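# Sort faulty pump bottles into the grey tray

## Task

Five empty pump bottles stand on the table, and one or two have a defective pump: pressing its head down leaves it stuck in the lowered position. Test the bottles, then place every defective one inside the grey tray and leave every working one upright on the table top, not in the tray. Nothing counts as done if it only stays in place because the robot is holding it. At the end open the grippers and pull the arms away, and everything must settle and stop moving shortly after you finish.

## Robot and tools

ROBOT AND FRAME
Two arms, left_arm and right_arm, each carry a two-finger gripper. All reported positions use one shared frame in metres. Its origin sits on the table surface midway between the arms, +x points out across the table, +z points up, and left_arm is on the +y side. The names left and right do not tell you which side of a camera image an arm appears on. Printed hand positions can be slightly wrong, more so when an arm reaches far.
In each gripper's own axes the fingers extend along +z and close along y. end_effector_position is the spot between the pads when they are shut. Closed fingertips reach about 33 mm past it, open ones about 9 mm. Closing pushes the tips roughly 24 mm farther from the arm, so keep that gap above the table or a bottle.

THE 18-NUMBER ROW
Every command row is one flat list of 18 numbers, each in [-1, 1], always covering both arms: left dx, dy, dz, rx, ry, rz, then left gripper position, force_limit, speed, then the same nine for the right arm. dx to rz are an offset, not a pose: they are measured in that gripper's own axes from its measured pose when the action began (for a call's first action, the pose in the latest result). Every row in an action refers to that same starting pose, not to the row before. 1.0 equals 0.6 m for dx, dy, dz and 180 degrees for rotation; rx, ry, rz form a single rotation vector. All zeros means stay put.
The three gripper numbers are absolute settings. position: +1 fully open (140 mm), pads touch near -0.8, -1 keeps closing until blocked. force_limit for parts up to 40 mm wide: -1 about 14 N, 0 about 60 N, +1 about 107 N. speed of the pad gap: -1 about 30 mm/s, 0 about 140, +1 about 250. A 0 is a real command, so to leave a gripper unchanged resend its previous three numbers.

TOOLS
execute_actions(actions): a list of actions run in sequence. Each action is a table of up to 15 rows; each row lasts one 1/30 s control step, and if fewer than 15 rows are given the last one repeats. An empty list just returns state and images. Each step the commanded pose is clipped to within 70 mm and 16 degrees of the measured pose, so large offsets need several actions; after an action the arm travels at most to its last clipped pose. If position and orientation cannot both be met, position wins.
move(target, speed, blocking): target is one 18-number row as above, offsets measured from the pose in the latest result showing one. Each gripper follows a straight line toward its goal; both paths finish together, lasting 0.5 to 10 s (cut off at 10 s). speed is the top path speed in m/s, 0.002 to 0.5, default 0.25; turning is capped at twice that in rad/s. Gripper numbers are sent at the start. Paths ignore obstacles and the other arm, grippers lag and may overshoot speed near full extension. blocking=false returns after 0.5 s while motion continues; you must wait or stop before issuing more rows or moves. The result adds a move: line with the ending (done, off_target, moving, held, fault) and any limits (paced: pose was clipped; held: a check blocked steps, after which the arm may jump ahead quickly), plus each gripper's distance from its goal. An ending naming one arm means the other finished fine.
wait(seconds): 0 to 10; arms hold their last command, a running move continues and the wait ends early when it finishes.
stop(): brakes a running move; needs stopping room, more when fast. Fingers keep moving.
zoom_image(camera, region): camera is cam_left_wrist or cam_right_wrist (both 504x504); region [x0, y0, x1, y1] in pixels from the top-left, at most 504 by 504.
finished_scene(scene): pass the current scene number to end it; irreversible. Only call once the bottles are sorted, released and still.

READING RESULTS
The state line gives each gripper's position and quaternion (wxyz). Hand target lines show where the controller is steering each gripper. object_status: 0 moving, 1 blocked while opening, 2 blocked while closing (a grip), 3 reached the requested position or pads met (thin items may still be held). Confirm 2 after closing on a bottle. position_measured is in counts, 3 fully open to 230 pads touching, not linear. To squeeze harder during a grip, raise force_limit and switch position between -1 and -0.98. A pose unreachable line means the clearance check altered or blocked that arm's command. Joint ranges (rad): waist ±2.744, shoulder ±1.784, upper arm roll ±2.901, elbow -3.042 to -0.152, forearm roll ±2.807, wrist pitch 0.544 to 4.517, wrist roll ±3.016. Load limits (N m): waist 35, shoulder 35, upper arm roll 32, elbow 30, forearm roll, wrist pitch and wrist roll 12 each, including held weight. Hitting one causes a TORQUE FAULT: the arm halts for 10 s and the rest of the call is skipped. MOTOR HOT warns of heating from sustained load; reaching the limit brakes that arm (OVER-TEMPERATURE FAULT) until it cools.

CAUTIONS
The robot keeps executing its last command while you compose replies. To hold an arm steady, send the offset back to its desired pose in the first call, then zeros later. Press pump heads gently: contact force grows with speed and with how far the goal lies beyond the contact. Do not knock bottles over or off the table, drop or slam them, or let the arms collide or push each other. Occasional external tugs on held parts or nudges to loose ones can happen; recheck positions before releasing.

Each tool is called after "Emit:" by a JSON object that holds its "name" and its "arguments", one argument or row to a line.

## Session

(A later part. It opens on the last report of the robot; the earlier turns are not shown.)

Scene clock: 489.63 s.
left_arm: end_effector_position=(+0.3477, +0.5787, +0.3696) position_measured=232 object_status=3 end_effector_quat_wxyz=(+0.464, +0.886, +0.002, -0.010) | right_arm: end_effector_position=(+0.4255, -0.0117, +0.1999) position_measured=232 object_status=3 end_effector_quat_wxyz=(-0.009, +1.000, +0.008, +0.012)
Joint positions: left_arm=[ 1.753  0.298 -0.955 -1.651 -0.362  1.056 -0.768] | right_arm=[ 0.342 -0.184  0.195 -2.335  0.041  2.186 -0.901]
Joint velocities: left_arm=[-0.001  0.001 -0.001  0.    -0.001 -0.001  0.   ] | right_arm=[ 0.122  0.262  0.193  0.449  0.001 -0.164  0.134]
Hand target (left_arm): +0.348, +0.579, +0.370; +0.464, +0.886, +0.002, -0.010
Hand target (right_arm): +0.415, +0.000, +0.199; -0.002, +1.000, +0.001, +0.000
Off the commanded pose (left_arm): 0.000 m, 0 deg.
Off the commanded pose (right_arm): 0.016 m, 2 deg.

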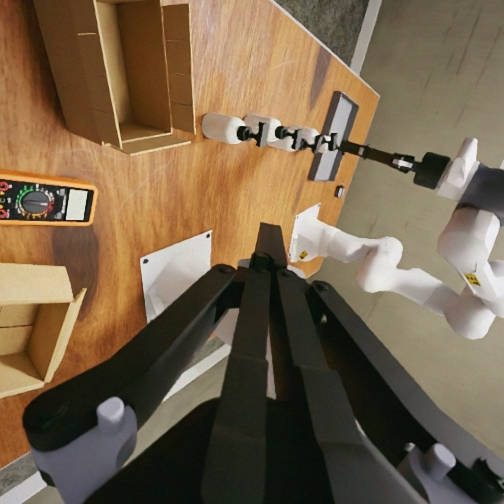

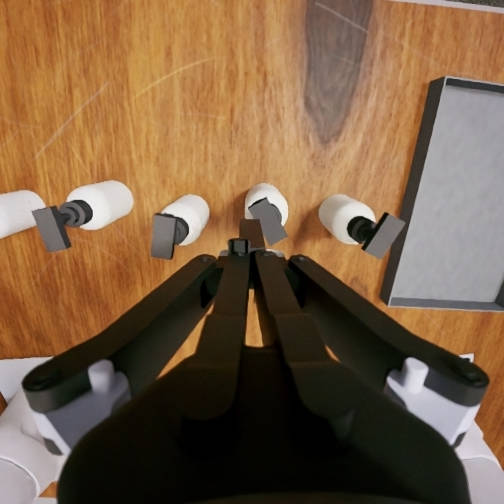

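Emit:
{"name": "wait", "arguments": {
  "seconds": 0
}}

Emit:
{"name": "zoom_image", "arguments": {
  "camera": "cam_right_wrist",
  "region": [140, 160, 340, 270]
}}

Emit:
{"name": "zoom_image", "arguments": {
  "camera": "cam_left_wrist",
  "region": [270, 110, 390, 190]
}}

Scene clock: 491.47 s.
left_arm: end_effector_position=(+0.3477, +0.5787, +0.3696) position_measured=232 object_status=3 end_effector_quat_wxyz=(+0.464, +0.886, +0.002, -0.010) | right_arm: end_effector_position=(+0.4160, -0.0000, +0.1992) position_measured=232 object_status=3 end_effector_quat_wxyz=(-0.002, +1.000, +0.003, +0.002)
Joint positions: left_arm=[ 1.753  0.298 -0.955 -1.651 -0.362  1.056 -0.768] | right_arm=[ 0.354 -0.16   0.212 -2.305  0.041  2.155 -0.861]
Joint velocities: left_arm=[ 0.001  0.001  0.001 -0.001  0.    -0.001 -0.   ] | right_arm=[-0.001 -0.     0.001 -0.    -0.     0.    -0.001]
Hand target (left_arm): +0.348, +0.579, +0.370; +0.464, +0.886, +0.002, -0.010
Hand target (right_arm): +0.415, +0.000, +0.199; -0.002, +1.000, +0.001, +0.000
Off the commanded pose (left_arm): 0.000 m, 0 deg.
Off the commanded pose (right_arm): 0.001 m, 0 deg.

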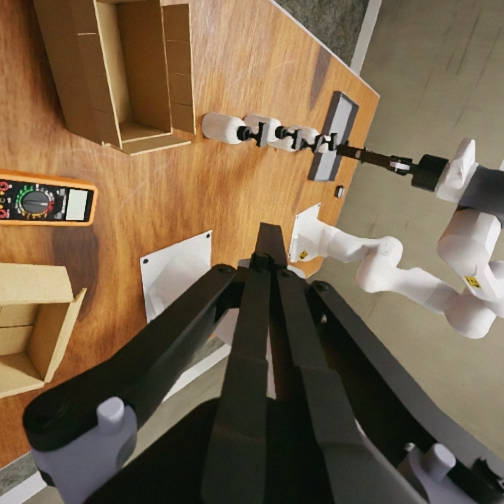

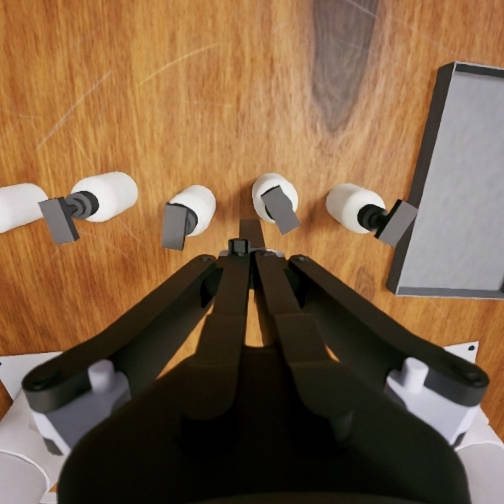

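Region (140, 160, 340, 270) of cam_right_wrist's 504x504 image, scaled by 2.520, with more detail than that image has; it fills the top 277 rows of this view, and the rest is white.

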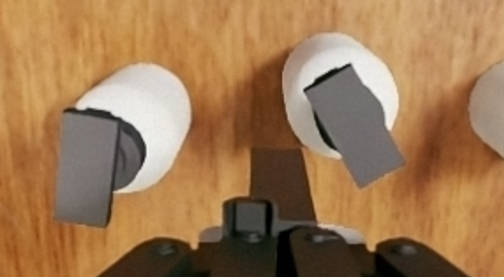

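Region (270, 110, 390, 190) of cam_left_wrist's 504x504 image, scaled by 4.200, with more detail than that image has.

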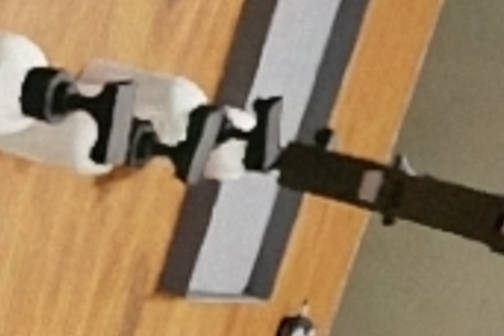

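Emit:
{"name": "execute_actions", "arguments": {
  "actions": [
    [[0,0,0,0,0,0,-1,-0.5,0.5, 0,-0.0003,0,0,0,0,-1,-0.5,0.5],[0,0,0,0,0,0,-1,-0.5,0.5, 0,-0.0023,0.0003,0,0,0,-1,-0.5,0.5],[0,0,0,0,0,0,-1,-0.5,0.5, -0.0001,-0.007,0.001,-0.0002,-0.0002,0.0003,-1,-0.5,0.5],[0,0,0,0,0,0,-1,-0.5,0.5, -0.0003,-0.0148,0.0021,-0.0004,-0.0004,0.0006,-1,-0.5,0.5],[0,0,0,0,0,0,-1,-0.5,0.5, -0.0005,-0.0255,0.0037,-0.0006,-0.0006,0.0009,-1,-0.5,0.5],[0,0,0,0,0,0,-1,-0.5,0.5, -0.0007,-0.0385,0.0056,-0.0008,-0.0008,0.0012,-1,-0.5,0.5],[0,0,0,0,0,0,-1,-0.5,0.5, -0.001,-0.0531,0.0077,-0.001,-0.001,0.0015,-1,-0.5,0.5],[0,0,0,0,0,0,-1,-0.5,0.5, -0.0012,-0.0682,0.0098,-0.0013,-0.0013,0.0019,-1,-0.5,0.5],[0,0,0,0,0,0,-1,-0.5,0.5, -0.0015,-0.0828,0.0119,-0.0013,-0.0013,0.0019,-1,-0.5,0.5],[0,0,0,0,0,0,-1,-0.5,0.5, -0.0017,-0.0958,0.0138,-0.0013,-0.0013,0.0019,-1,-0.5,0.5],[0,0,0,0,0,0,-1,-0.5,0.5, -0.0019,-0.1065,0.0154,-0.0013,-0.0013,0.0019,-1,-0.5,0.5],[0,0,0,0,0,0,-1,-0.5,0.5, -0.0021,-0.1143,0.0165,-0.0013,-0.0013,0.0019,-1,-0.5,0.5],[0,0,0,0,0,0,-1,-0.5,0.5, -0.0022,-0.119,0.0172,-0.0013,-0.0013,0.0019,-1,-0.5,0.5],[0,0,0,0,0,0,-1,-0.5,0.5, -0.0022,-0.121,0.0175,-0.0013,-0.0013,0.0019,-1,-0.5,0.5],[0,0,0,0,0,0,-1,-0.5,0.5, -0.0022,-0.1213,0.0175,-0.0013,-0.0013,0.0019,-1,-0.5,0.5]]
  ]
}}

Scene clock: 511.20 s.
left_arm: end_effector_position=(+0.3477, +0.5787, +0.3696) position_measured=232 object_status=3 end_effector_quat_wxyz=(+0.464, +0.886, +0.002, -0.010) | right_arm: end_effector_position=(+0.4118, +0.0675, +0.1887) position_measured=232 object_status=3 end_effector_quat_wxyz=(-0.004, +1.000, +0.026, -0.003)
Joint positions: left_arm=[ 1.753  0.298 -0.955 -1.651 -0.362  1.056 -0.768] | right_arm=[ 0.394 -0.008  0.272 -2.161  0.014  2.155 -0.79 ]
Joint velocities: left_arm=[-0.001 -0.001 -0.    -0.001  0.    -0.001  0.002] | right_arm=[ 0.067  0.22   0.072  0.201 -0.077 -0.     0.197]
Hand target (left_arm): +0.348, +0.579, +0.370; +0.464, +0.886, +0.002, -0.010
Hand target (right_arm): +0.415, +0.073, +0.189; -0.002, +1.000, +0.001, -0.000
Off the commanded pose (left_arm): 0.000 m, 0 deg.
Off the commanded pose (right_arm): 0.006 m, 3 deg.

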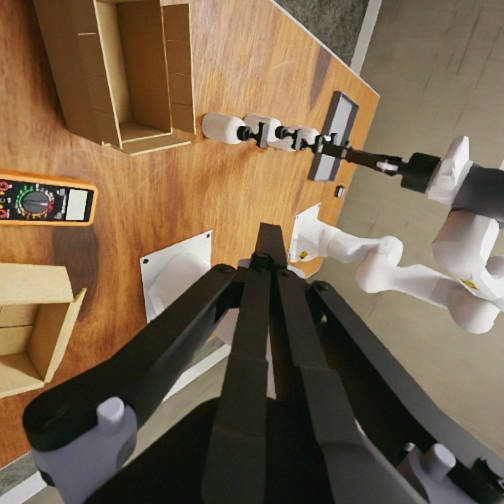

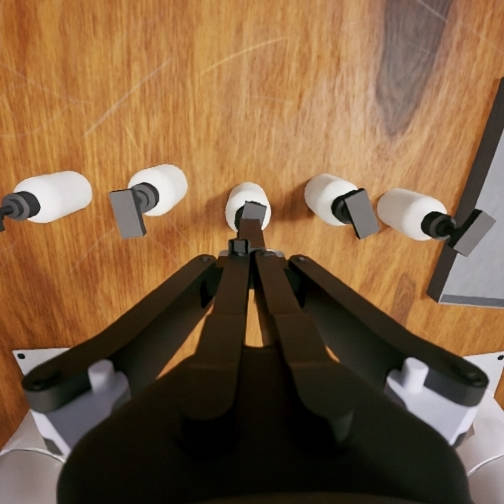

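Emit:
{"name": "wait", "arguments": {
  "seconds": 0
}}

Emit:
{"name": "zoom_image", "arguments": {
  "camera": "cam_right_wrist",
  "region": [100, 150, 300, 260]
}}

Emit:
{"name": "zoom_image", "arguments": {
  "camera": "cam_left_wrist",
  "region": [250, 105, 370, 185]
}}

Scene clock: 513.10 s.
left_arm: end_effector_position=(+0.3477, +0.5787, +0.3696) position_measured=232 object_status=3 end_effector_quat_wxyz=(+0.464, +0.886, +0.002, -0.010) | right_arm: end_effector_position=(+0.4144, +0.0727, +0.1890) position_measured=232 object_status=3 end_effector_quat_wxyz=(-0.003, +1.000, +0.001, -0.001)
Joint positions: left_arm=[ 1.753  0.298 -0.955 -1.651 -0.362  1.056 -0.768] | right_arm=[ 0.397  0.006  0.275 -2.145  0.005  2.155 -0.73 ]
Joint velocities: left_arm=[ 0.001 -0.    -0.001  0.     0.001  0.001 -0.001] | right_arm=[-0.    -0.001 -0.     0.     0.001 -0.     0.   ]
Hand target (left_arm): +0.348, +0.579, +0.370; +0.464, +0.886, +0.002, -0.010
Hand target (right_arm): +0.415, +0.073, +0.189; -0.002, +1.000, +0.001, -0.000
Off the commanded pose (left_arm): 0.000 m, 0 deg.
Off the commanded pose (right_arm): 0.000 m, 0 deg.

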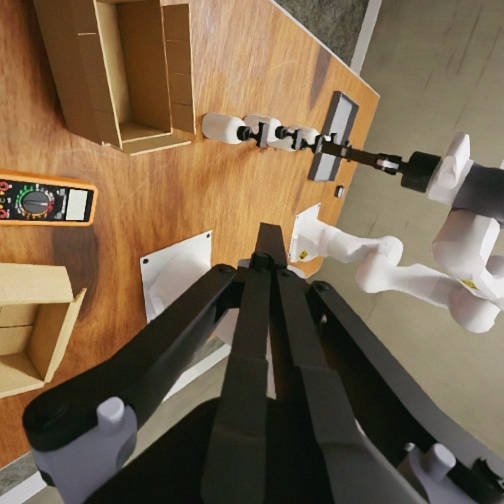

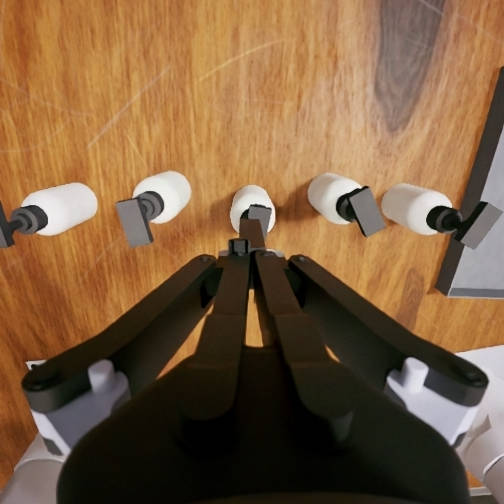

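Region (100, 150, 300, 260) of cam_right_wrist's 504x504 image, scaled by 2.520, with more detail than that image has; it fills the top 277 rows of this view, and the rest is white.

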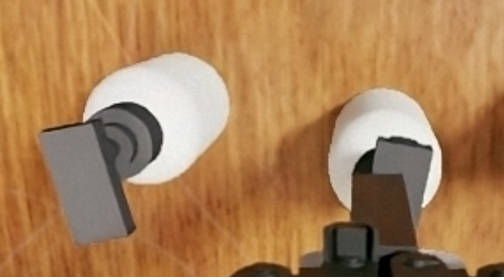

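Region (250, 105, 370, 185) of cam_left_wrist's 504x504 image, scaled by 4.200, with more detail than that image has.

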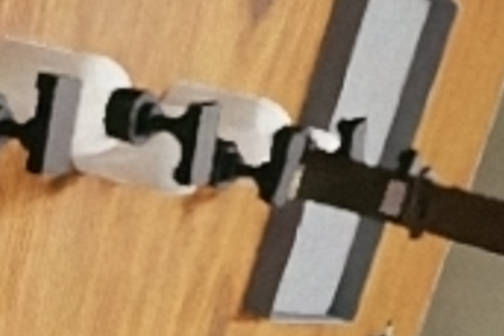

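Emit:
{"name": "move", "arguments": {
  "target": [0, 0, 0, 0, 0, 0, -1, -0.5, 0.5, -0.0088, 0.0107, 0.065, -0.0019, 0.0006, 0.0006, -1, -0.5, 0.5],
  "speed": 0.055
}}

Emit:
{"name": "zoom_image", "arguments": {
  "camera": "cam_left_wrist",
  "region": [250, 105, 370, 185]
}}

Scene clock: 519.80 s.
left_arm: end_effector_position=(+0.3477, +0.5787, +0.3696) position_measured=232 object_status=3 end_effector_quat_wxyz=(+0.464, +0.886, +0.002, -0.010) | right_arm: end_effector_position=(+0.4134, +0.0698, +0.1589) position_measured=232 object_status=3 end_effector_quat_wxyz=(-0.006, +1.000, +0.001, +0.005)
Joint positions: left_arm=[ 1.753  0.298 -0.955 -1.651 -0.362  1.056 -0.768] | right_arm=[ 0.398  0.026  0.275 -2.208 -0.008  2.249 -0.72 ]
Joint velocities: left_arm=[ 0.001 -0.     0.001  0.001 -0.    -0.     0.001] | right_arm=[-0.001  0.     0.001 -0.004 -0.003  0.015  0.007]
Hand target (left_arm): +0.348, +0.579, +0.370; +0.464, +0.886, +0.002, -0.010
Hand target (right_arm): +0.409, +0.066, +0.150; -0.000, +1.000, +0.000, +0.000
Off the commanded pose (left_arm): 0.000 m, 0 deg.
Off the commanded pose (right_arm): 0.010 m, 1 deg.
move: off_target (right_arm)

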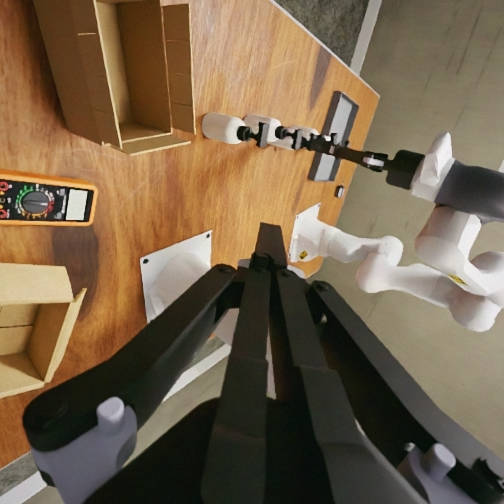

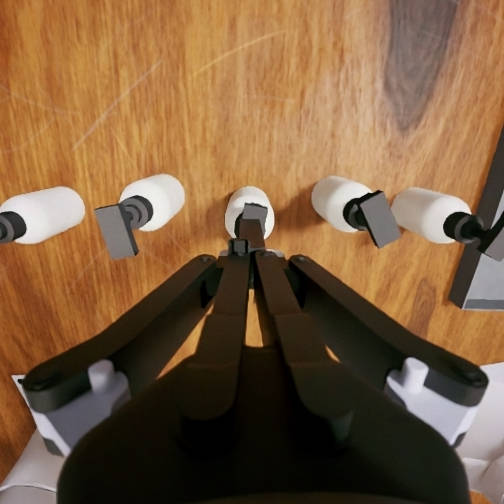

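Region (250, 105, 370, 185) of cam_left_wrist's 504x504 image, scaled by 4.200, with more detail than that image has.

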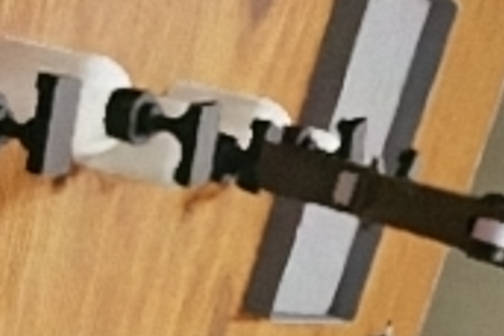

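Emit:
{"name": "execute_actions", "arguments": {
  "actions": [
    [[0,0,0,0,0,0,-1,-0.5,0.5, -0.0073,0.0055,0.0146,-0.0038,-0.0032,0.0006,-1,-0.5,0.5],[0,0,0,0,0,0,-1,-0.5,0.5, -0.0073,0.0055,0.0133,-0.0038,-0.0032,0.0006,-1,-0.5,0.5],[0,0,0,0,0,0,-1,-0.5,0.5, -0.0073,0.0055,0.0101,-0.0038,-0.0032,0.0006,-1,-0.5,0.5],[0,0,0,0,0,0,-1,-0.5,0.5, -0.0077,0.006,0.0049,-0.0038,-0.0032,0.0006,-1,-0.5,0.5],[0,0,0,0,0,0,-1,-0.5,0.5, -0.0083,0.0067,-0.0023,-0.0038,-0.0032,0.0006,-1,-0.5,0.5],[0,0,0,0,0,0,-1,-0.5,0.5, -0.009,0.0075,-0.0111,-0.0038,-0.0032,0.0006,-1,-0.5,0.5],[0,0,0,0,0,0,-1,-0.5,0.5, -0.0097,0.0083,-0.0209,-0.0038,-0.0032,0.0006,-1,-0.5,0.5],[0,0,0,0,0,0,-1,-0.5,0.5, -0.01,0.0087,-0.0311,-0.0038,-0.0032,0.0006,-1,-0.5,0.5],[0,0,0,0,0,0,-1,-0.5,0.5, -0.0097,0.0075,-0.0409,-0.0038,-0.0032,0.0006,-1,-0.5,0.5],[0,0,0,0,0,0,-1,-0.5,0.5, -0.0083,0.0033,-0.0497,-0.0038,-0.0032,0.0006,-1,-0.5,0.5],[0,0,0,0,0,0,-1,-0.5,0.5, -0.0067,-0.005,-0.0569,-0.0038,-0.0032,0.0006,-1,-0.5,0.5],[0,0,0,0,0,0,-1,-0.5,0.5, -0.005,-0.0167,-0.0621,-0.0038,-0.0032,0.0006,-1,-0.5,0.5],[0,0,0,0,0,0,-1,-0.5,0.5, -0.0033,-0.03,-0.0653,-0.0038,-0.0032,0.0006,-1,-0.5,0.5],[0,0,0,0,0,0,-1,-0.5,0.5, -0.0017,-0.0433,-0.0666,-0.0038,-0.0032,0.0006,-1,-0.5,0.5],[0,0,0,0,0,0,-1,-0.5,0.5, 0,-0.0567,-0.0668,-0.0038,-0.0032,0.0006,-1,-0.5,0.5]]
  ]
}}

Scene clock: 542.23 s.
left_arm: end_effector_position=(+0.3477, +0.5787, +0.3696) position_measured=232 object_status=3 end_effector_quat_wxyz=(+0.464, +0.886, +0.002, -0.010) | right_arm: end_effector_position=(+0.4199, +0.0930, +0.2011) position_measured=232 object_status=3 end_effector_quat_wxyz=(-0.014, +1.000, +0.004, +0.012)
Joint positions: left_arm=[ 1.753  0.298 -0.955 -1.651 -0.362  1.056 -0.768] | right_arm=[ 0.408  0.021  0.284 -2.103 -0.006  2.16  -0.71 ]
Joint velocities: left_arm=[ 0.001 -0.001  0.    -0.     0.001 -0.     0.   ] | right_arm=[ 0.12   0.383  0.108  0.658 -0.071 -0.202  0.113]
Hand target (left_arm): +0.348, +0.579, +0.370; +0.464, +0.886, +0.002, -0.010
Hand target (right_arm): +0.413, +0.103, +0.199; -0.003, +1.000, +0.000, +0.002
Off the commanded pose (left_arm): 0.000 m, 0 deg.
Off the commanded pose (right_arm): 0.013 m, 2 deg.

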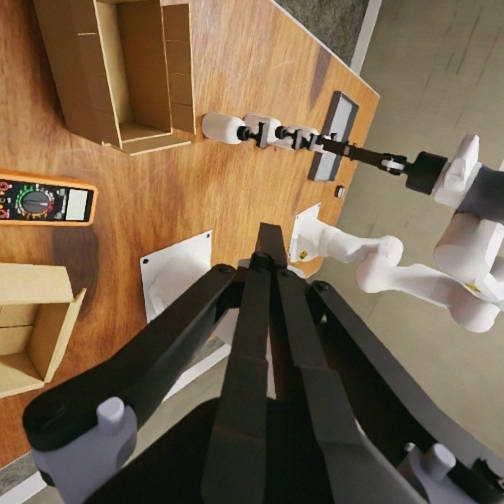

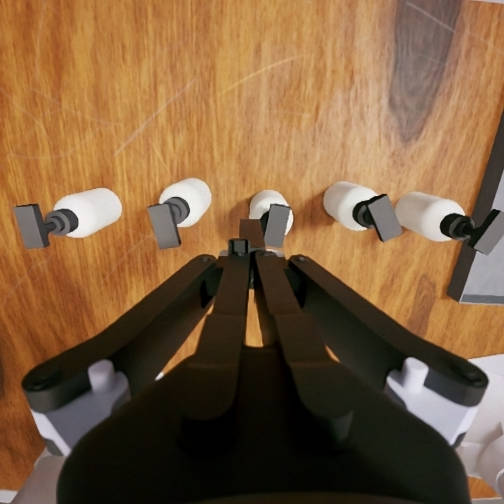

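Emit:
{"name": "wait", "arguments": {
  "seconds": 0
}}

Emit:
{"name": "zoom_image", "arguments": {
  "camera": "cam_right_wrist",
  "region": [140, 150, 340, 270]
}}

Emit:
{"name": "zoom_image", "arguments": {
  "camera": "cam_left_wrist",
  "region": [250, 105, 370, 185]
}}

Scene clock: 543.93 s.
left_arm: end_effector_position=(+0.3477, +0.5787, +0.3696) position_measured=232 object_status=3 end_effector_quat_wxyz=(+0.464, +0.886, +0.002, -0.010) | right_arm: end_effector_position=(+0.4126, +0.1030, +0.1996) position_measured=232 object_status=3 end_effector_quat_wxyz=(-0.005, +1.000, +0.001, +0.001)
Joint positions: left_arm=[ 1.753  0.298 -0.955 -1.651 -0.362  1.056 -0.768] | right_arm=[ 0.42   0.056  0.295 -2.057 -0.015  2.12  -0.677]
Joint velocities: left_arm=[-0.    -0.001 -0.     0.001  0.001  0.    -0.001] | right_arm=[-0.001  0.    -0.     0.001  0.     0.001 -0.001]
Hand target (left_arm): +0.348, +0.579, +0.370; +0.464, +0.886, +0.002, -0.010
Hand target (right_arm): +0.413, +0.103, +0.199; -0.003, +1.000, +0.000, +0.002
Off the commanded pose (left_arm): 0.000 m, 0 deg.
Off the commanded pose (right_arm): 0.000 m, 1 deg.

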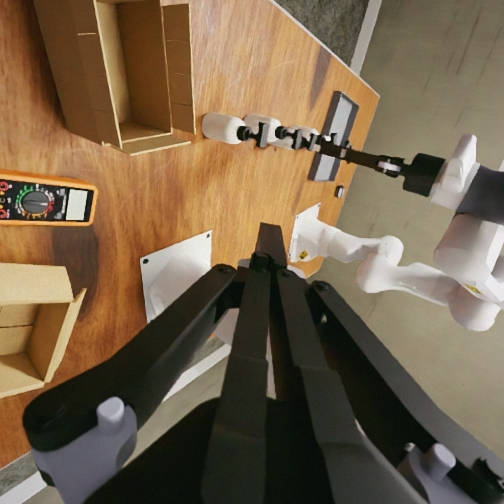

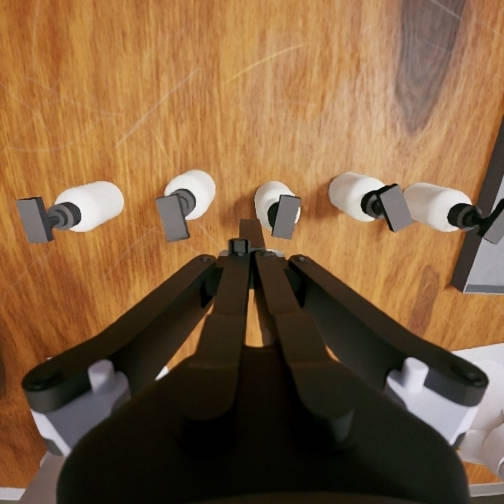

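Region (140, 150, 340, 270) of cam_right_wrist's 504x504 image, scaled by 2.520, with more detail than that image has; it fills the top 302 rows of this view, and the rest is white.

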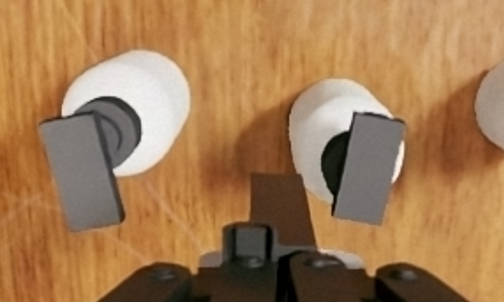

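Region (250, 105, 370, 185) of cam_left_wrist's 504x504 image, scaled by 4.200, with more detail than that image has.

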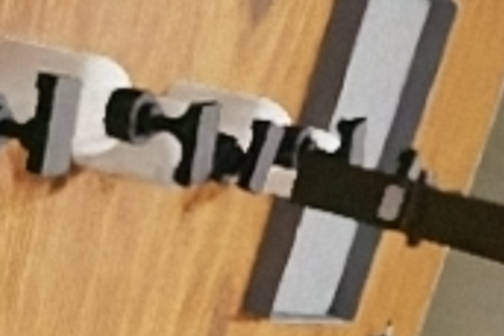

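Emit:
{"name": "execute_actions", "arguments": {
  "actions": [
    [[0,0,0,0,0,0,-1,-0.5,0.5, 0.0001,-0.0003,0.0001,-0.001,0,0,-1,-0.5,0.5],[0,0,0,0,0,0,-1,-0.5,0.5, 0.0005,-0.0023,0.0004,-0.0014,0,0,-1,-0.5,0.5],[0,0,0,0,0,0,-1,-0.5,0.5, 0.0015,-0.0071,0.0011,-0.0018,-0.0002,0.0002,-1,-0.5,0.5],[0,0,0,0,0,0,-1,-0.5,0.5, 0.0032,-0.0148,0.0023,-0.0022,-0.0003,0.0003,-1,-0.5,0.5],[0,0,0,0,0,0,-1,-0.5,0.5, 0.0055,-0.0256,0.0039,-0.0026,-0.0004,0.0004,-1,-0.5,0.5],[0,0,0,0,0,0,-1,-0.5,0.5, 0.0083,-0.0387,0.006,-0.003,-0.0006,0.0006,-1,-0.5,0.5],[0,0,0,0,0,0,-1,-0.5,0.5, 0.0115,-0.0533,0.0082,-0.0032,-0.0006,0.0006,-1,-0.5,0.5],[0,0,0,0,0,0,-1,-0.5,0.5, 0.0148,-0.0685,0.0106,-0.0032,-0.0006,0.0006,-1,-0.5,0.5],[0,0,0,0,0,0,-1,-0.5,0.5, 0.018,-0.0831,0.0128,-0.0032,-0.0006,0.0006,-1,-0.5,0.5],[0,0,0,0,0,0,-1,-0.5,0.5, 0.0208,-0.0962,0.0149,-0.0032,-0.0006,0.0006,-1,-0.5,0.5],[0,0,0,0,0,0,-1,-0.5,0.5, 0.0231,-0.107,0.0165,-0.0032,-0.0006,0.0006,-1,-0.5,0.5],[0,0,0,0,0,0,-1,-0.5,0.5, 0.0248,-0.1147,0.0177,-0.0032,-0.0006,0.0006,-1,-0.5,0.5],[0,0,0,0,0,0,-1,-0.5,0.5, 0.0258,-0.1195,0.0184,-0.0032,-0.0006,0.0006,-1,-0.5,0.5],[0,0,0,0,0,0,-1,-0.5,0.5, 0.0262,-0.1215,0.0187,-0.0032,-0.0006,0.0006,-1,-0.5,0.5],[0,0,0,0,0,0,-1,-0.5,0.5, 0.0263,-0.1218,0.0188,-0.0032,-0.0006,0.0006,-1,-0.5,0.5]]
  ]
}}

Scene clock: 556.33 s.
left_arm: end_effector_position=(+0.3477, +0.5787, +0.3696) position_measured=232 object_status=3 end_effector_quat_wxyz=(+0.464, +0.886, +0.002, -0.010) | right_arm: end_effector_position=(+0.4268, +0.1738, +0.1891) position_measured=232 object_status=3 end_effector_quat_wxyz=(-0.009, +1.000, +0.019, +0.000)
Joint positions: left_arm=[ 1.753  0.298 -0.955 -1.651 -0.362  1.056 -0.768] | right_arm=[ 0.481  0.26   0.306 -1.824 -0.078  2.086 -0.619]
Joint velocities: left_arm=[ 0.     0.     0.001  0.     0.    -0.    -0.   ] | right_arm=[ 0.133  0.288 -0.002  0.325 -0.101 -0.106  0.145]
Hand target (left_arm): +0.348, +0.579, +0.370; +0.464, +0.886, +0.002, -0.010
Hand target (right_arm): +0.429, +0.176, +0.189; -0.001, +1.000, +0.000, +0.001
Off the commanded pose (left_arm): 0.000 m, 0 deg.
Off the commanded pose (right_arm): 0.003 m, 2 deg.

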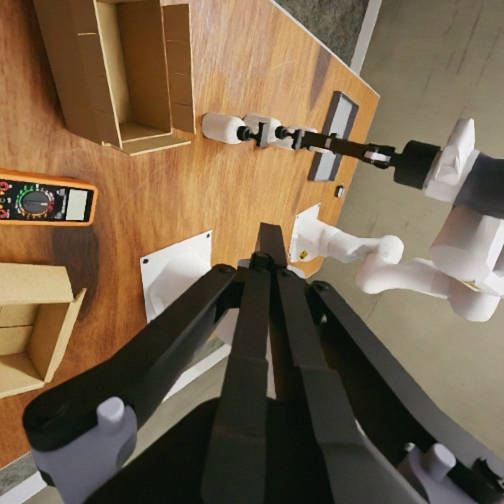

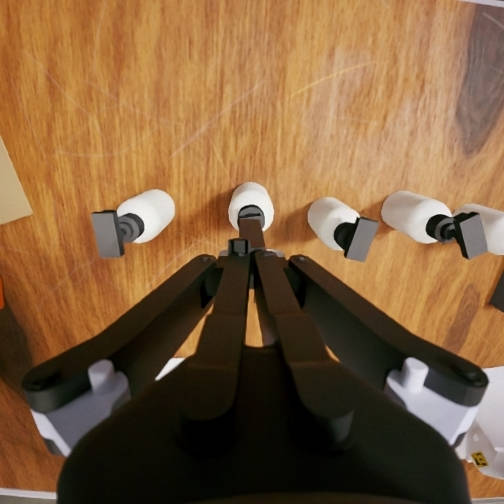

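Emit:
{"name": "wait", "arguments": {
  "seconds": 0
}}

Emit:
{"name": "zoom_image", "arguments": {
  "camera": "cam_right_wrist",
  "region": [80, 160, 300, 280]
}}

Emit:
{"name": "zoom_image", "arguments": {
  "camera": "cam_left_wrist",
  "region": [230, 100, 350, 180]
}}

Scene clock: 558.07 s.
left_arm: end_effector_position=(+0.3477, +0.5787, +0.3696) position_measured=232 object_status=3 end_effector_quat_wxyz=(+0.464, +0.886, +0.002, -0.010) | right_arm: end_effector_position=(+0.4278, +0.1770, +0.1892) position_measured=232 object_status=3 end_effector_quat_wxyz=(-0.003, +1.000, +0.002, +0.001)
Joint positions: left_arm=[ 1.753  0.298 -0.955 -1.651 -0.362  1.056 -0.768] | right_arm=[ 0.49   0.278  0.304 -1.797 -0.09   2.067 -0.575]
Joint velocities: left_arm=[ 0.    -0.001 -0.     0.    -0.    -0.001  0.002] | right_arm=[ 0.     0.    -0.002  0.    -0.     0.    -0.   ]
Hand target (left_arm): +0.348, +0.579, +0.370; +0.464, +0.886, +0.002, -0.010
Hand target (right_arm): +0.429, +0.176, +0.189; -0.001, +1.000, +0.000, +0.001
Off the commanded pose (left_arm): 0.000 m, 0 deg.
Off the commanded pose (right_arm): 0.001 m, 0 deg.

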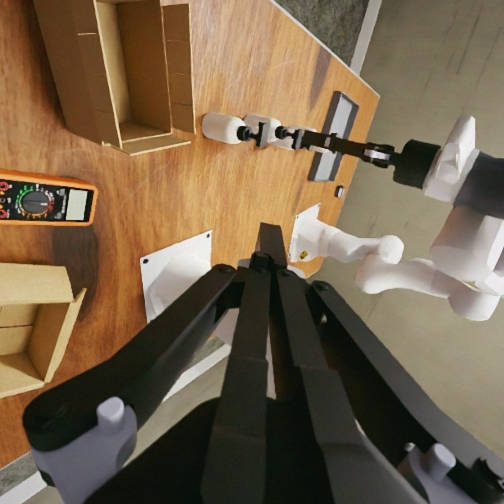

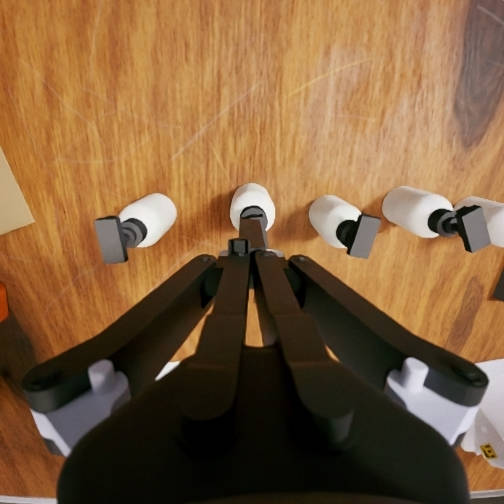

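Region (80, 160, 300, 280) of cam_right_wrist's 504x504 image, scaled by 2.291, with more detail than that image has; it fills the top 275 rows of this view, and the rest is white.

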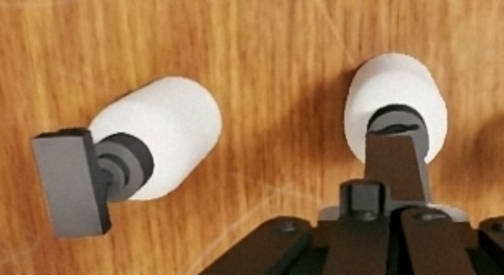

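Region (230, 100, 350, 180) of cam_left_wrist's 504x504 image, scaled by 4.200, with more detail than that image has.

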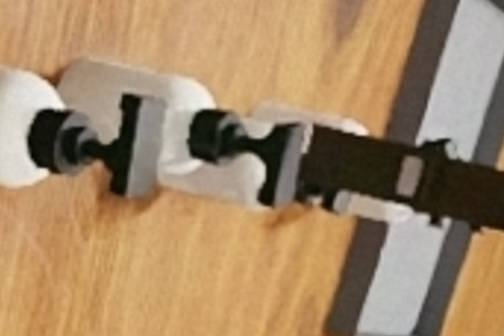

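Emit:
{"name": "move", "arguments": {
  "target": [0, 0, 0, 0, 0, 0, -1, -0.5, 0.5, -0.0065, 0.0103, 0.067, -0.0019, -0.0006, 0.0013, -1, -0.5, 0.5],
  "speed": 0.055
}}

Emit:
{"name": "zoom_image", "arguments": {
  "camera": "cam_left_wrist",
  "region": [230, 100, 350, 180]
}}

Scene clock: 563.47 s.
left_arm: end_effector_position=(+0.3477, +0.5787, +0.3696) position_measured=232 object_status=3 end_effector_quat_wxyz=(+0.464, +0.886, +0.002, -0.010) | right_arm: end_effector_position=(+0.4258, +0.1758, +0.1592) position_measured=232 object_status=3 end_effector_quat_wxyz=(-0.007, +1.000, +0.002, +0.004)
Joint positions: left_arm=[ 1.753  0.298 -0.955 -1.651 -0.362  1.056 -0.768] | right_arm=[ 0.49   0.293  0.303 -1.859 -0.101  2.153 -0.566]
Joint velocities: left_arm=[ 0.    -0.     0.    -0.    -0.     0.     0.001] | right_arm=[ 0.001 -0.001 -0.    -0.003 -0.003  0.012  0.007]
Hand target (left_arm): +0.348, +0.579, +0.370; +0.464, +0.886, +0.002, -0.010
Hand target (right_arm): +0.424, +0.171, +0.149; -0.000, +1.000, -0.000, -0.000
Off the commanded pose (left_arm): 0.000 m, 0 deg.
Off the commanded pose (right_arm): 0.011 m, 1 deg.
move: off_target (right_arm)

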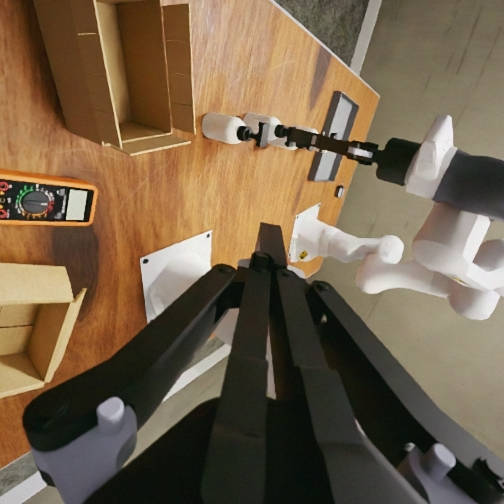

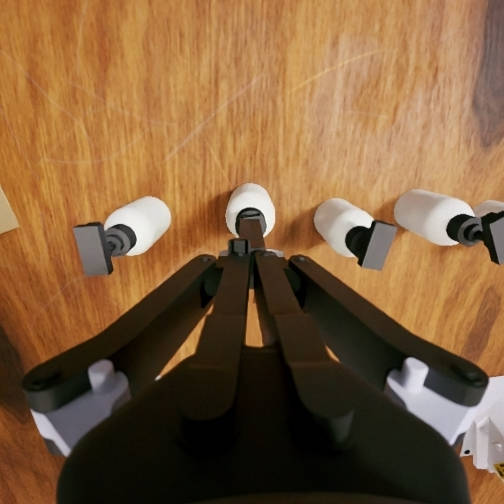

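Region (230, 100, 350, 180) of cam_left_wrist's 504x504 image, scaled by 4.200, with more detail than that image has.

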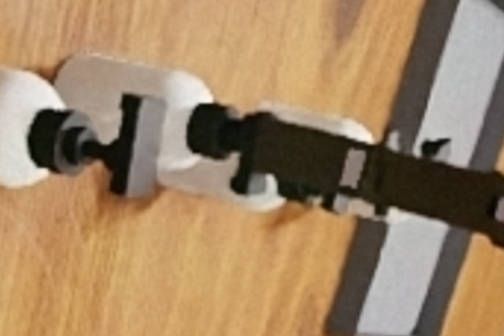

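Emit:
{"name": "execute_actions", "arguments": {
  "actions": [
    [[0,0,0,0,0,0,-1,-0.5,0.5, -0.003,0.008,0.0168,-0.0045,-0.0025,0.0013,-1,-0.5,0.5],[0,0,0,0,0,0,-1,-0.5,0.5, -0.003,0.008,0.0154,-0.0045,-0.0025,0.0013,-1,-0.5,0.5],[0,0,0,0,0,0,-1,-0.5,0.5, -0.003,0.008,0.0122,-0.0045,-0.0025,0.0013,-1,-0.5,0.5],[0,0,0,0,0,0,-1,-0.5,0.5, -0.0033,0.0083,0.0068,-0.0045,-0.0025,0.0013,-1,-0.5,0.5],[0,0,0,0,0,0,-1,-0.5,0.5, -0.004,0.0088,-0.0005,-0.0045,-0.0025,0.0013,-1,-0.5,0.5],[0,0,0,0,0,0,-1,-0.5,0.5, -0.0047,0.0095,-0.0095,-0.0045,-0.0025,0.0013,-1,-0.5,0.5],[0,0,0,0,0,0,-1,-0.5,0.5, -0.0053,0.01,-0.0195,-0.0045,-0.0025,0.0013,-1,-0.5,0.5],[0,0,0,0,0,0,-1,-0.5,0.5, -0.006,0.01,-0.0299,-0.0045,-0.0025,0.0013,-1,-0.5,0.5],[0,0,0,0,0,0,-1,-0.5,0.5, -0.0067,0.0083,-0.0399,-0.0045,-0.0025,0.0013,-1,-0.5,0.5],[0,0,0,0,0,0,-1,-0.5,0.5, -0.0075,0.0017,-0.0488,-0.0045,-0.0025,0.0013,-1,-0.5,0.5],[0,0,0,0,0,0,-1,-0.5,0.5, -0.0083,-0.01,-0.0562,-0.0045,-0.0025,0.0013,-1,-0.5,0.5],[0,0,0,0,0,0,-1,-0.5,0.5, -0.0092,-0.0267,-0.0615,-0.0045,-0.0025,0.0013,-1,-0.5,0.5],[0,0,0,0,0,0,-1,-0.5,0.5, -0.01,-0.045,-0.0647,-0.0045,-0.0025,0.0013,-1,-0.5,0.5],[0,0,0,0,0,0,-1,-0.5,0.5, -0.0108,-0.0633,-0.0661,-0.0045,-0.0025,0.0013,-1,-0.5,0.5],[0,0,0,0,0,0,-1,-0.5,0.5, -0.0117,-0.08,-0.0663,-0.0045,-0.0025,0.0013,-1,-0.5,0.5]]
  ]
}}

Scene clock: 579.97 s.
left_arm: end_effector_position=(+0.3477, +0.5787, +0.3696) position_measured=232 object_status=3 end_effector_quat_wxyz=(+0.464, +0.886, +0.002, -0.010) | right_arm: end_effector_position=(+0.4304, +0.2084, +0.2031) position_measured=232 object_status=3 end_effector_quat_wxyz=(-0.019, +1.000, +0.006, +0.012)
Joint positions: left_arm=[ 1.753  0.298 -0.955 -1.651 -0.362  1.056 -0.768] | right_arm=[ 0.519  0.316  0.308 -1.717 -0.105  2.062 -0.551]
Joint velocities: left_arm=[-0.     0.001 -0.     0.     0.     0.    -0.001] | right_arm=[ 0.298  0.525  0.06   0.921 -0.109 -0.265  0.144]
Hand target (left_arm): +0.348, +0.579, +0.370; +0.464, +0.886, +0.002, -0.010
Hand target (right_arm): +0.418, +0.221, +0.200; -0.005, +1.000, +0.000, +0.003
Off the commanded pose (left_arm): 0.000 m, 0 deg.
Off the commanded pose (right_arm): 0.019 m, 3 deg.

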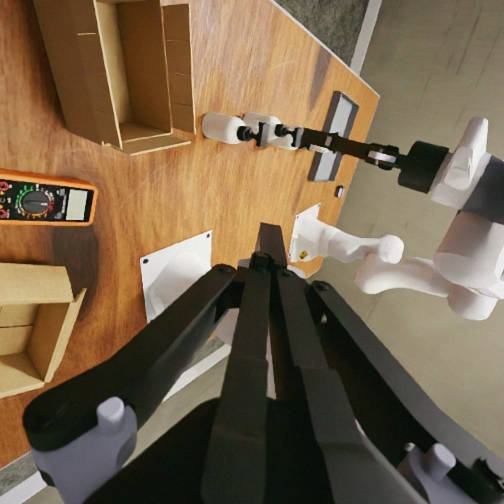

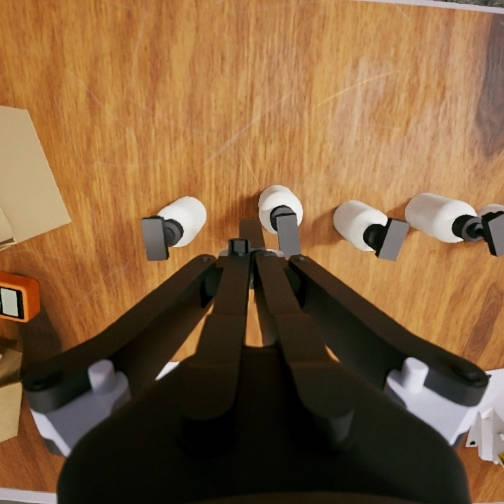

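Emit:
{"name": "wait", "arguments": {
  "seconds": 0
}}

Emit:
{"name": "zoom_image", "arguments": {
  "camera": "cam_right_wrist",
  "region": [130, 160, 340, 280]
}}

Emit:
{"name": "zoom_image", "arguments": {
  "camera": "cam_left_wrist",
  "region": [230, 100, 350, 180]
}}

Scene clock: 581.33 s.
left_arm: end_effector_position=(+0.3477, +0.5787, +0.3696) position_measured=232 object_status=3 end_effector_quat_wxyz=(+0.464, +0.886, +0.002, -0.010) | right_arm: end_effector_position=(+0.4158, +0.2231, +0.1998) position_measured=232 object_status=3 end_effector_quat_wxyz=(-0.007, +1.000, +0.003, +0.002)
Joint positions: left_arm=[ 1.753  0.298 -0.955 -1.651 -0.362  1.056 -0.768] | right_arm=[ 0.548  0.363  0.318 -1.652 -0.118  2.01  -0.508]
Joint velocities: left_arm=[ 0.     0.001 -0.001  0.     0.001  0.    -0.   ] | right_arm=[-0.002  0.002  0.001  0.     0.002  0.    -0.001]
Hand target (left_arm): +0.348, +0.579, +0.370; +0.464, +0.886, +0.002, -0.010
Hand target (right_arm): +0.418, +0.221, +0.200; -0.005, +1.000, +0.000, +0.003
Off the commanded pose (left_arm): 0.000 m, 0 deg.
Off the commanded pose (right_arm): 0.002 m, 1 deg.

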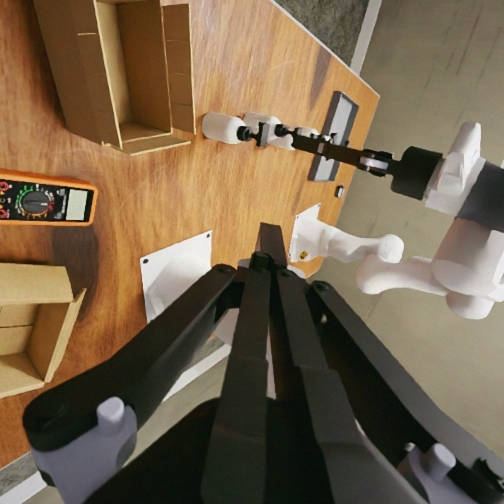

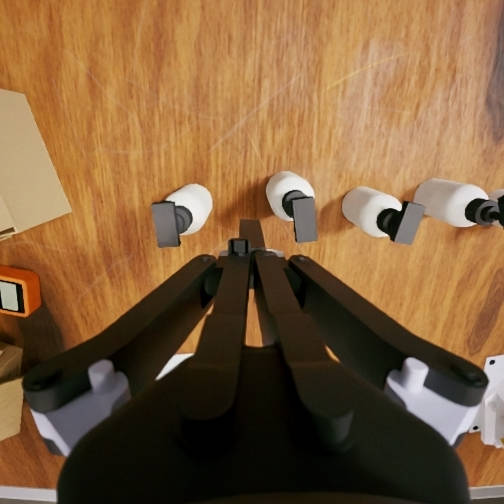

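Region (130, 160, 340, 280) of cam_right_wrist's 504x504 image, scaled by 2.400, with more detail than that image has; it fills the top 288 rows of this view, and the rest is white.

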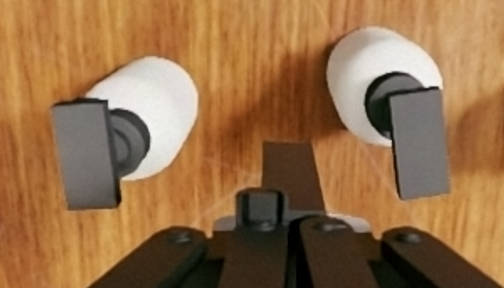

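Region (230, 100, 350, 180) of cam_left_wrist's 504x504 image, scaled by 4.200, with more detail than that image has.

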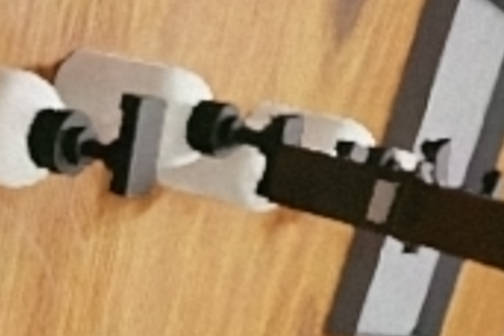

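Emit:
{"name": "execute_actions", "arguments": {
  "actions": [
    [[0,0,0,0,0,0,-1,-0.5,0.5, 0,-0.0004,0,-0.0015,0,0.001,-1,-0.5,0.5],[0,0,0,0,0,0,-1,-0.5,0.5, 0,-0.0025,0.0003,-0.002,-0.0002,0.0013,-1,-0.5,0.5],[0,0,0,0,0,0,-1,-0.5,0.5, 0,-0.0076,0.001,-0.0025,-0.0004,0.0016,-1,-0.5,0.5],[0,0,0,0,0,0,-1,-0.5,0.5, -0.0001,-0.0161,0.002,-0.003,-0.0006,0.0019,-1,-0.5,0.5],[0,0,0,0,0,0,-1,-0.5,0.5, -0.0002,-0.0277,0.0035,-0.0035,-0.0008,0.0019,-1,-0.5,0.5],[0,0,0,0,0,0,-1,-0.5,0.5, -0.0003,-0.0419,0.0052,-0.004,-0.001,0.0019,-1,-0.5,0.5],[0,0,0,0,0,0,-1,-0.5,0.5, -0.0004,-0.0578,0.0072,-0.0045,-0.0013,0.0019,-1,-0.5,0.5],[0,0,0,0,0,0,-1,-0.5,0.5, -0.0005,-0.0743,0.0093,-0.0045,-0.0013,0.0019,-1,-0.5,0.5],[0,0,0,0,0,0,-1,-0.5,0.5, -0.0006,-0.0902,0.0113,-0.0045,-0.0013,0.0019,-1,-0.5,0.5],[0,0,0,0,0,0,-1,-0.5,0.5, -0.0007,-0.1044,0.013,-0.0045,-0.0013,0.0019,-1,-0.5,0.5],[0,0,0,0,0,0,-1,-0.5,0.5, -0.0008,-0.116,0.0145,-0.0045,-0.0013,0.0019,-1,-0.5,0.5],[0,0,0,0,0,0,-1,-0.5,0.5, -0.0009,-0.1245,0.0155,-0.0045,-0.0013,0.0019,-1,-0.5,0.5],[0,0,0,0,0,0,-1,-0.5,0.5, -0.0009,-0.1296,0.0162,-0.0045,-0.0013,0.0019,-1,-0.5,0.5],[0,0,0,0,0,0,-1,-0.5,0.5, -0.0009,-0.1317,0.0165,-0.0045,-0.0013,0.0019,-1,-0.5,0.5],[0,0,0,0,0,0,-1,-0.5,0.5, -0.0009,-0.1321,0.0165,-0.0045,-0.0013,0.0019,-1,-0.5,0.5]]
  ]
}}

Scene clock: 597.90 s.
left_arm: end_effector_position=(+0.3477, +0.5787, +0.3696) position_measured=232 object_status=3 end_effector_quat_wxyz=(+0.464, +0.886, +0.002, -0.010) | right_arm: end_effector_position=(+0.4129, +0.3049, +0.1922) position_measured=232 object_status=3 end_effector_quat_wxyz=(-0.018, +1.000, +0.017, +0.003)
Joint positions: left_arm=[ 1.753  0.298 -0.955 -1.651 -0.362  1.056 -0.768] | right_arm=[ 0.661  0.595  0.306 -1.321 -0.168  1.923 -0.461]
Joint velocities: left_arm=[-0.001 -0.     0.001 -0.001  0.     0.     0.   ] | right_arm=[ 0.229  0.385 -0.061  0.555 -0.058 -0.25   0.101]
Hand target (left_arm): +0.348, +0.579, +0.370; +0.464, +0.886, +0.002, -0.010
Hand target (right_arm): +0.415, +0.302, +0.191; -0.003, +1.000, +0.001, +0.002
Off the commanded pose (left_arm): 0.000 m, 0 deg.
Off the commanded pose (right_arm): 0.003 m, 3 deg.

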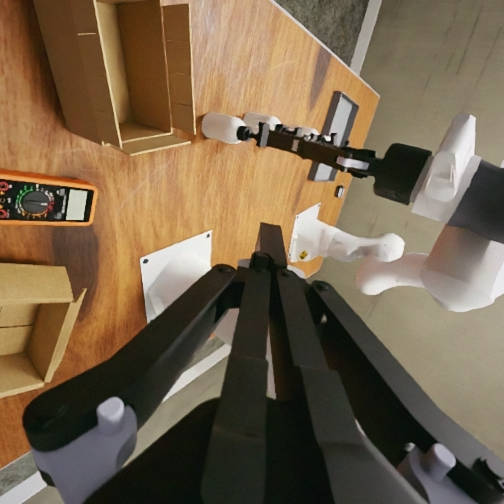

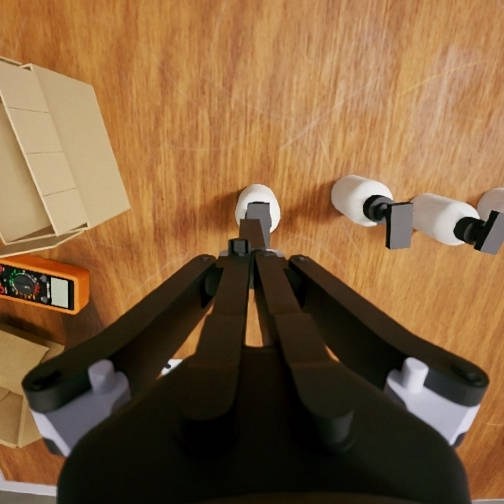

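Emit:
{"name": "wait", "arguments": {
  "seconds": 0
}}

Emit:
{"name": "zoom_image", "arguments": {
  "camera": "cam_right_wrist",
  "region": [200, 160, 320, 260]
}}

Emit:
{"name": "zoom_image", "arguments": {
  "camera": "cam_left_wrist",
  "region": [195, 95, 315, 175]
}}

Scene clock: 599.87 s.
left_arm: end_effector_position=(+0.3477, +0.5787, +0.3696) position_measured=232 object_status=3 end_effector_quat_wxyz=(+0.464, +0.886, +0.002, -0.010) | right_arm: end_effector_position=(+0.4133, +0.3036, +0.1915) position_measured=232 object_status=3 end_effector_quat_wxyz=(-0.006, +1.000, +0.003, +0.000)
Joint positions: left_arm=[ 1.753  0.298 -0.955 -1.651 -0.362  1.056 -0.768] | right_arm=[ 0.675  0.62   0.298 -1.275 -0.176  1.879 -0.43 ]
Joint velocities: left_arm=[ 0.001  0.    -0.    -0.     0.001 -0.     0.001] | right_arm=[-0.    -0.001 -0.001 -0.001 -0.001  0.     0.002]
Hand target (left_arm): +0.348, +0.579, +0.370; +0.464, +0.886, +0.002, -0.010
Hand target (right_arm): +0.415, +0.302, +0.191; -0.003, +1.000, +0.001, +0.002
Off the commanded pose (left_arm): 0.000 m, 0 deg.
Off the commanded pose (right_arm): 0.002 m, 1 deg.

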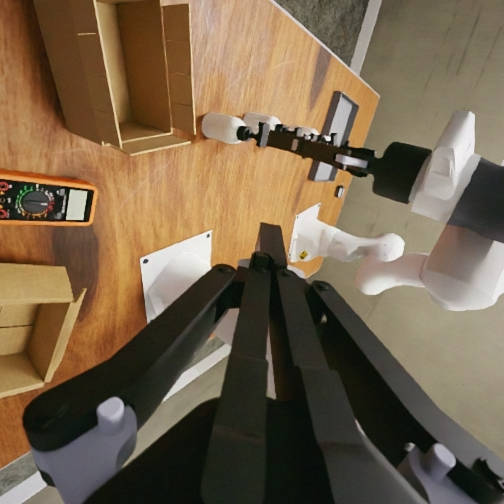

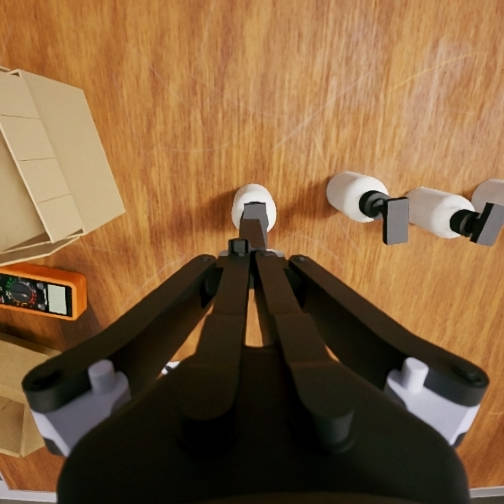

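Region (200, 160, 320, 260) of cam_right_wrist's 504x504 image, scaled by 4.200, with more detail than that image has.

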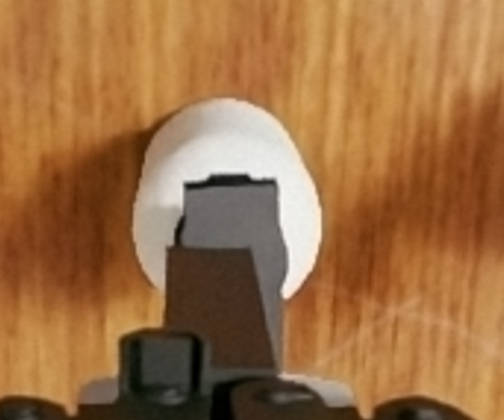

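Region (195, 95, 315, 175) of cam_left_wrist's 504x504 image, scaled by 4.200, with more detail than that image has.

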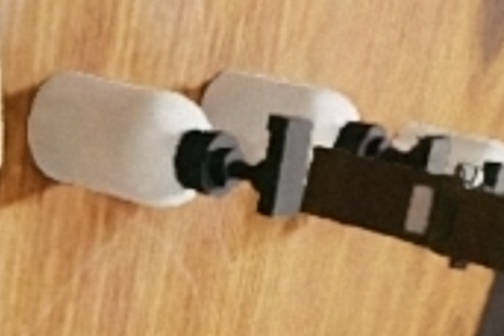

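Emit:
{"name": "move", "arguments": {
  "target": [0, 0, 0, 0, 0, 0, -1, -0.5, 0.5, -0.003, 0.0135, 0.069, -0.0038, 0, 0.0019, -1, -0.5, 0.5],
  "speed": 0.06
}}

Emit:
{"name": "zoom_image", "arguments": {
  "camera": "cam_left_wrist",
  "region": [195, 95, 315, 175]
}}

Scene clock: 607.70 s.
left_arm: end_effector_position=(+0.3477, +0.5787, +0.3696) position_measured=232 object_status=3 end_effector_quat_wxyz=(+0.464, +0.886, +0.002, -0.010) | right_arm: end_effector_position=(+0.4112, +0.3000, +0.1594) position_measured=232 object_status=3 end_effector_quat_wxyz=(-0.006, +1.000, +0.002, +0.002)
Joint positions: left_arm=[ 1.753  0.298 -0.955 -1.651 -0.362  1.056 -0.768] | right_arm=[ 0.673  0.618  0.288 -1.36  -0.177  1.965 -0.424]
Joint velocities: left_arm=[-0.    -0.001  0.002 -0.    -0.001  0.001 -0.002] | right_arm=[ 0.001  0.    -0.002 -0.004  0.001  0.013  0.002]
Hand target (left_arm): +0.348, +0.579, +0.370; +0.464, +0.886, +0.002, -0.010
Hand target (right_arm): +0.412, +0.296, +0.150; +0.001, +1.000, -0.000, +0.000
Off the commanded pose (left_arm): 0.000 m, 0 deg.
Off the commanded pose (right_arm): 0.010 m, 1 deg.
move: off_target (right_arm)

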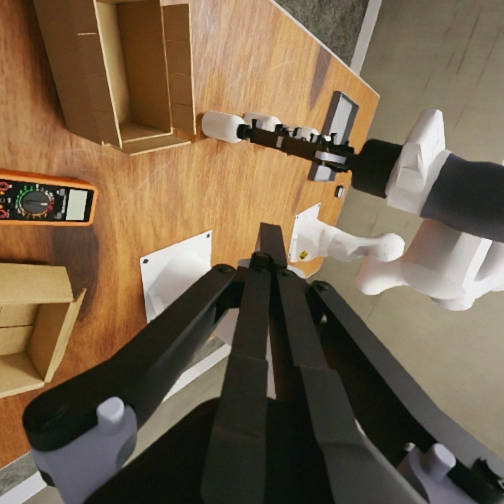

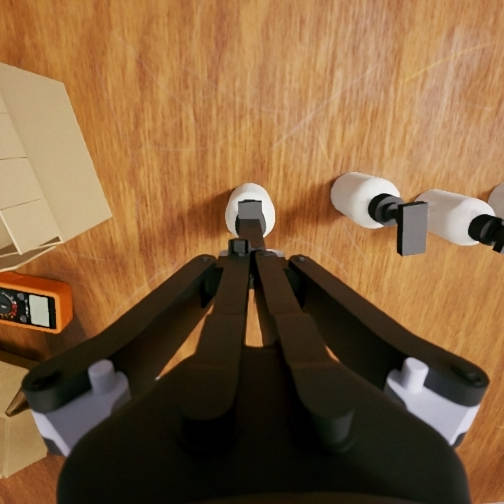

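Region (195, 95, 315, 175) of cam_left_wrist's 504x504 image, scaled by 4.200, with more detail than that image has.

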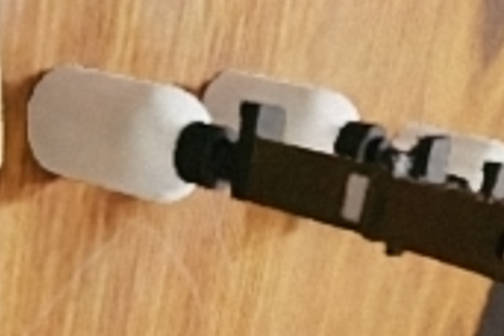

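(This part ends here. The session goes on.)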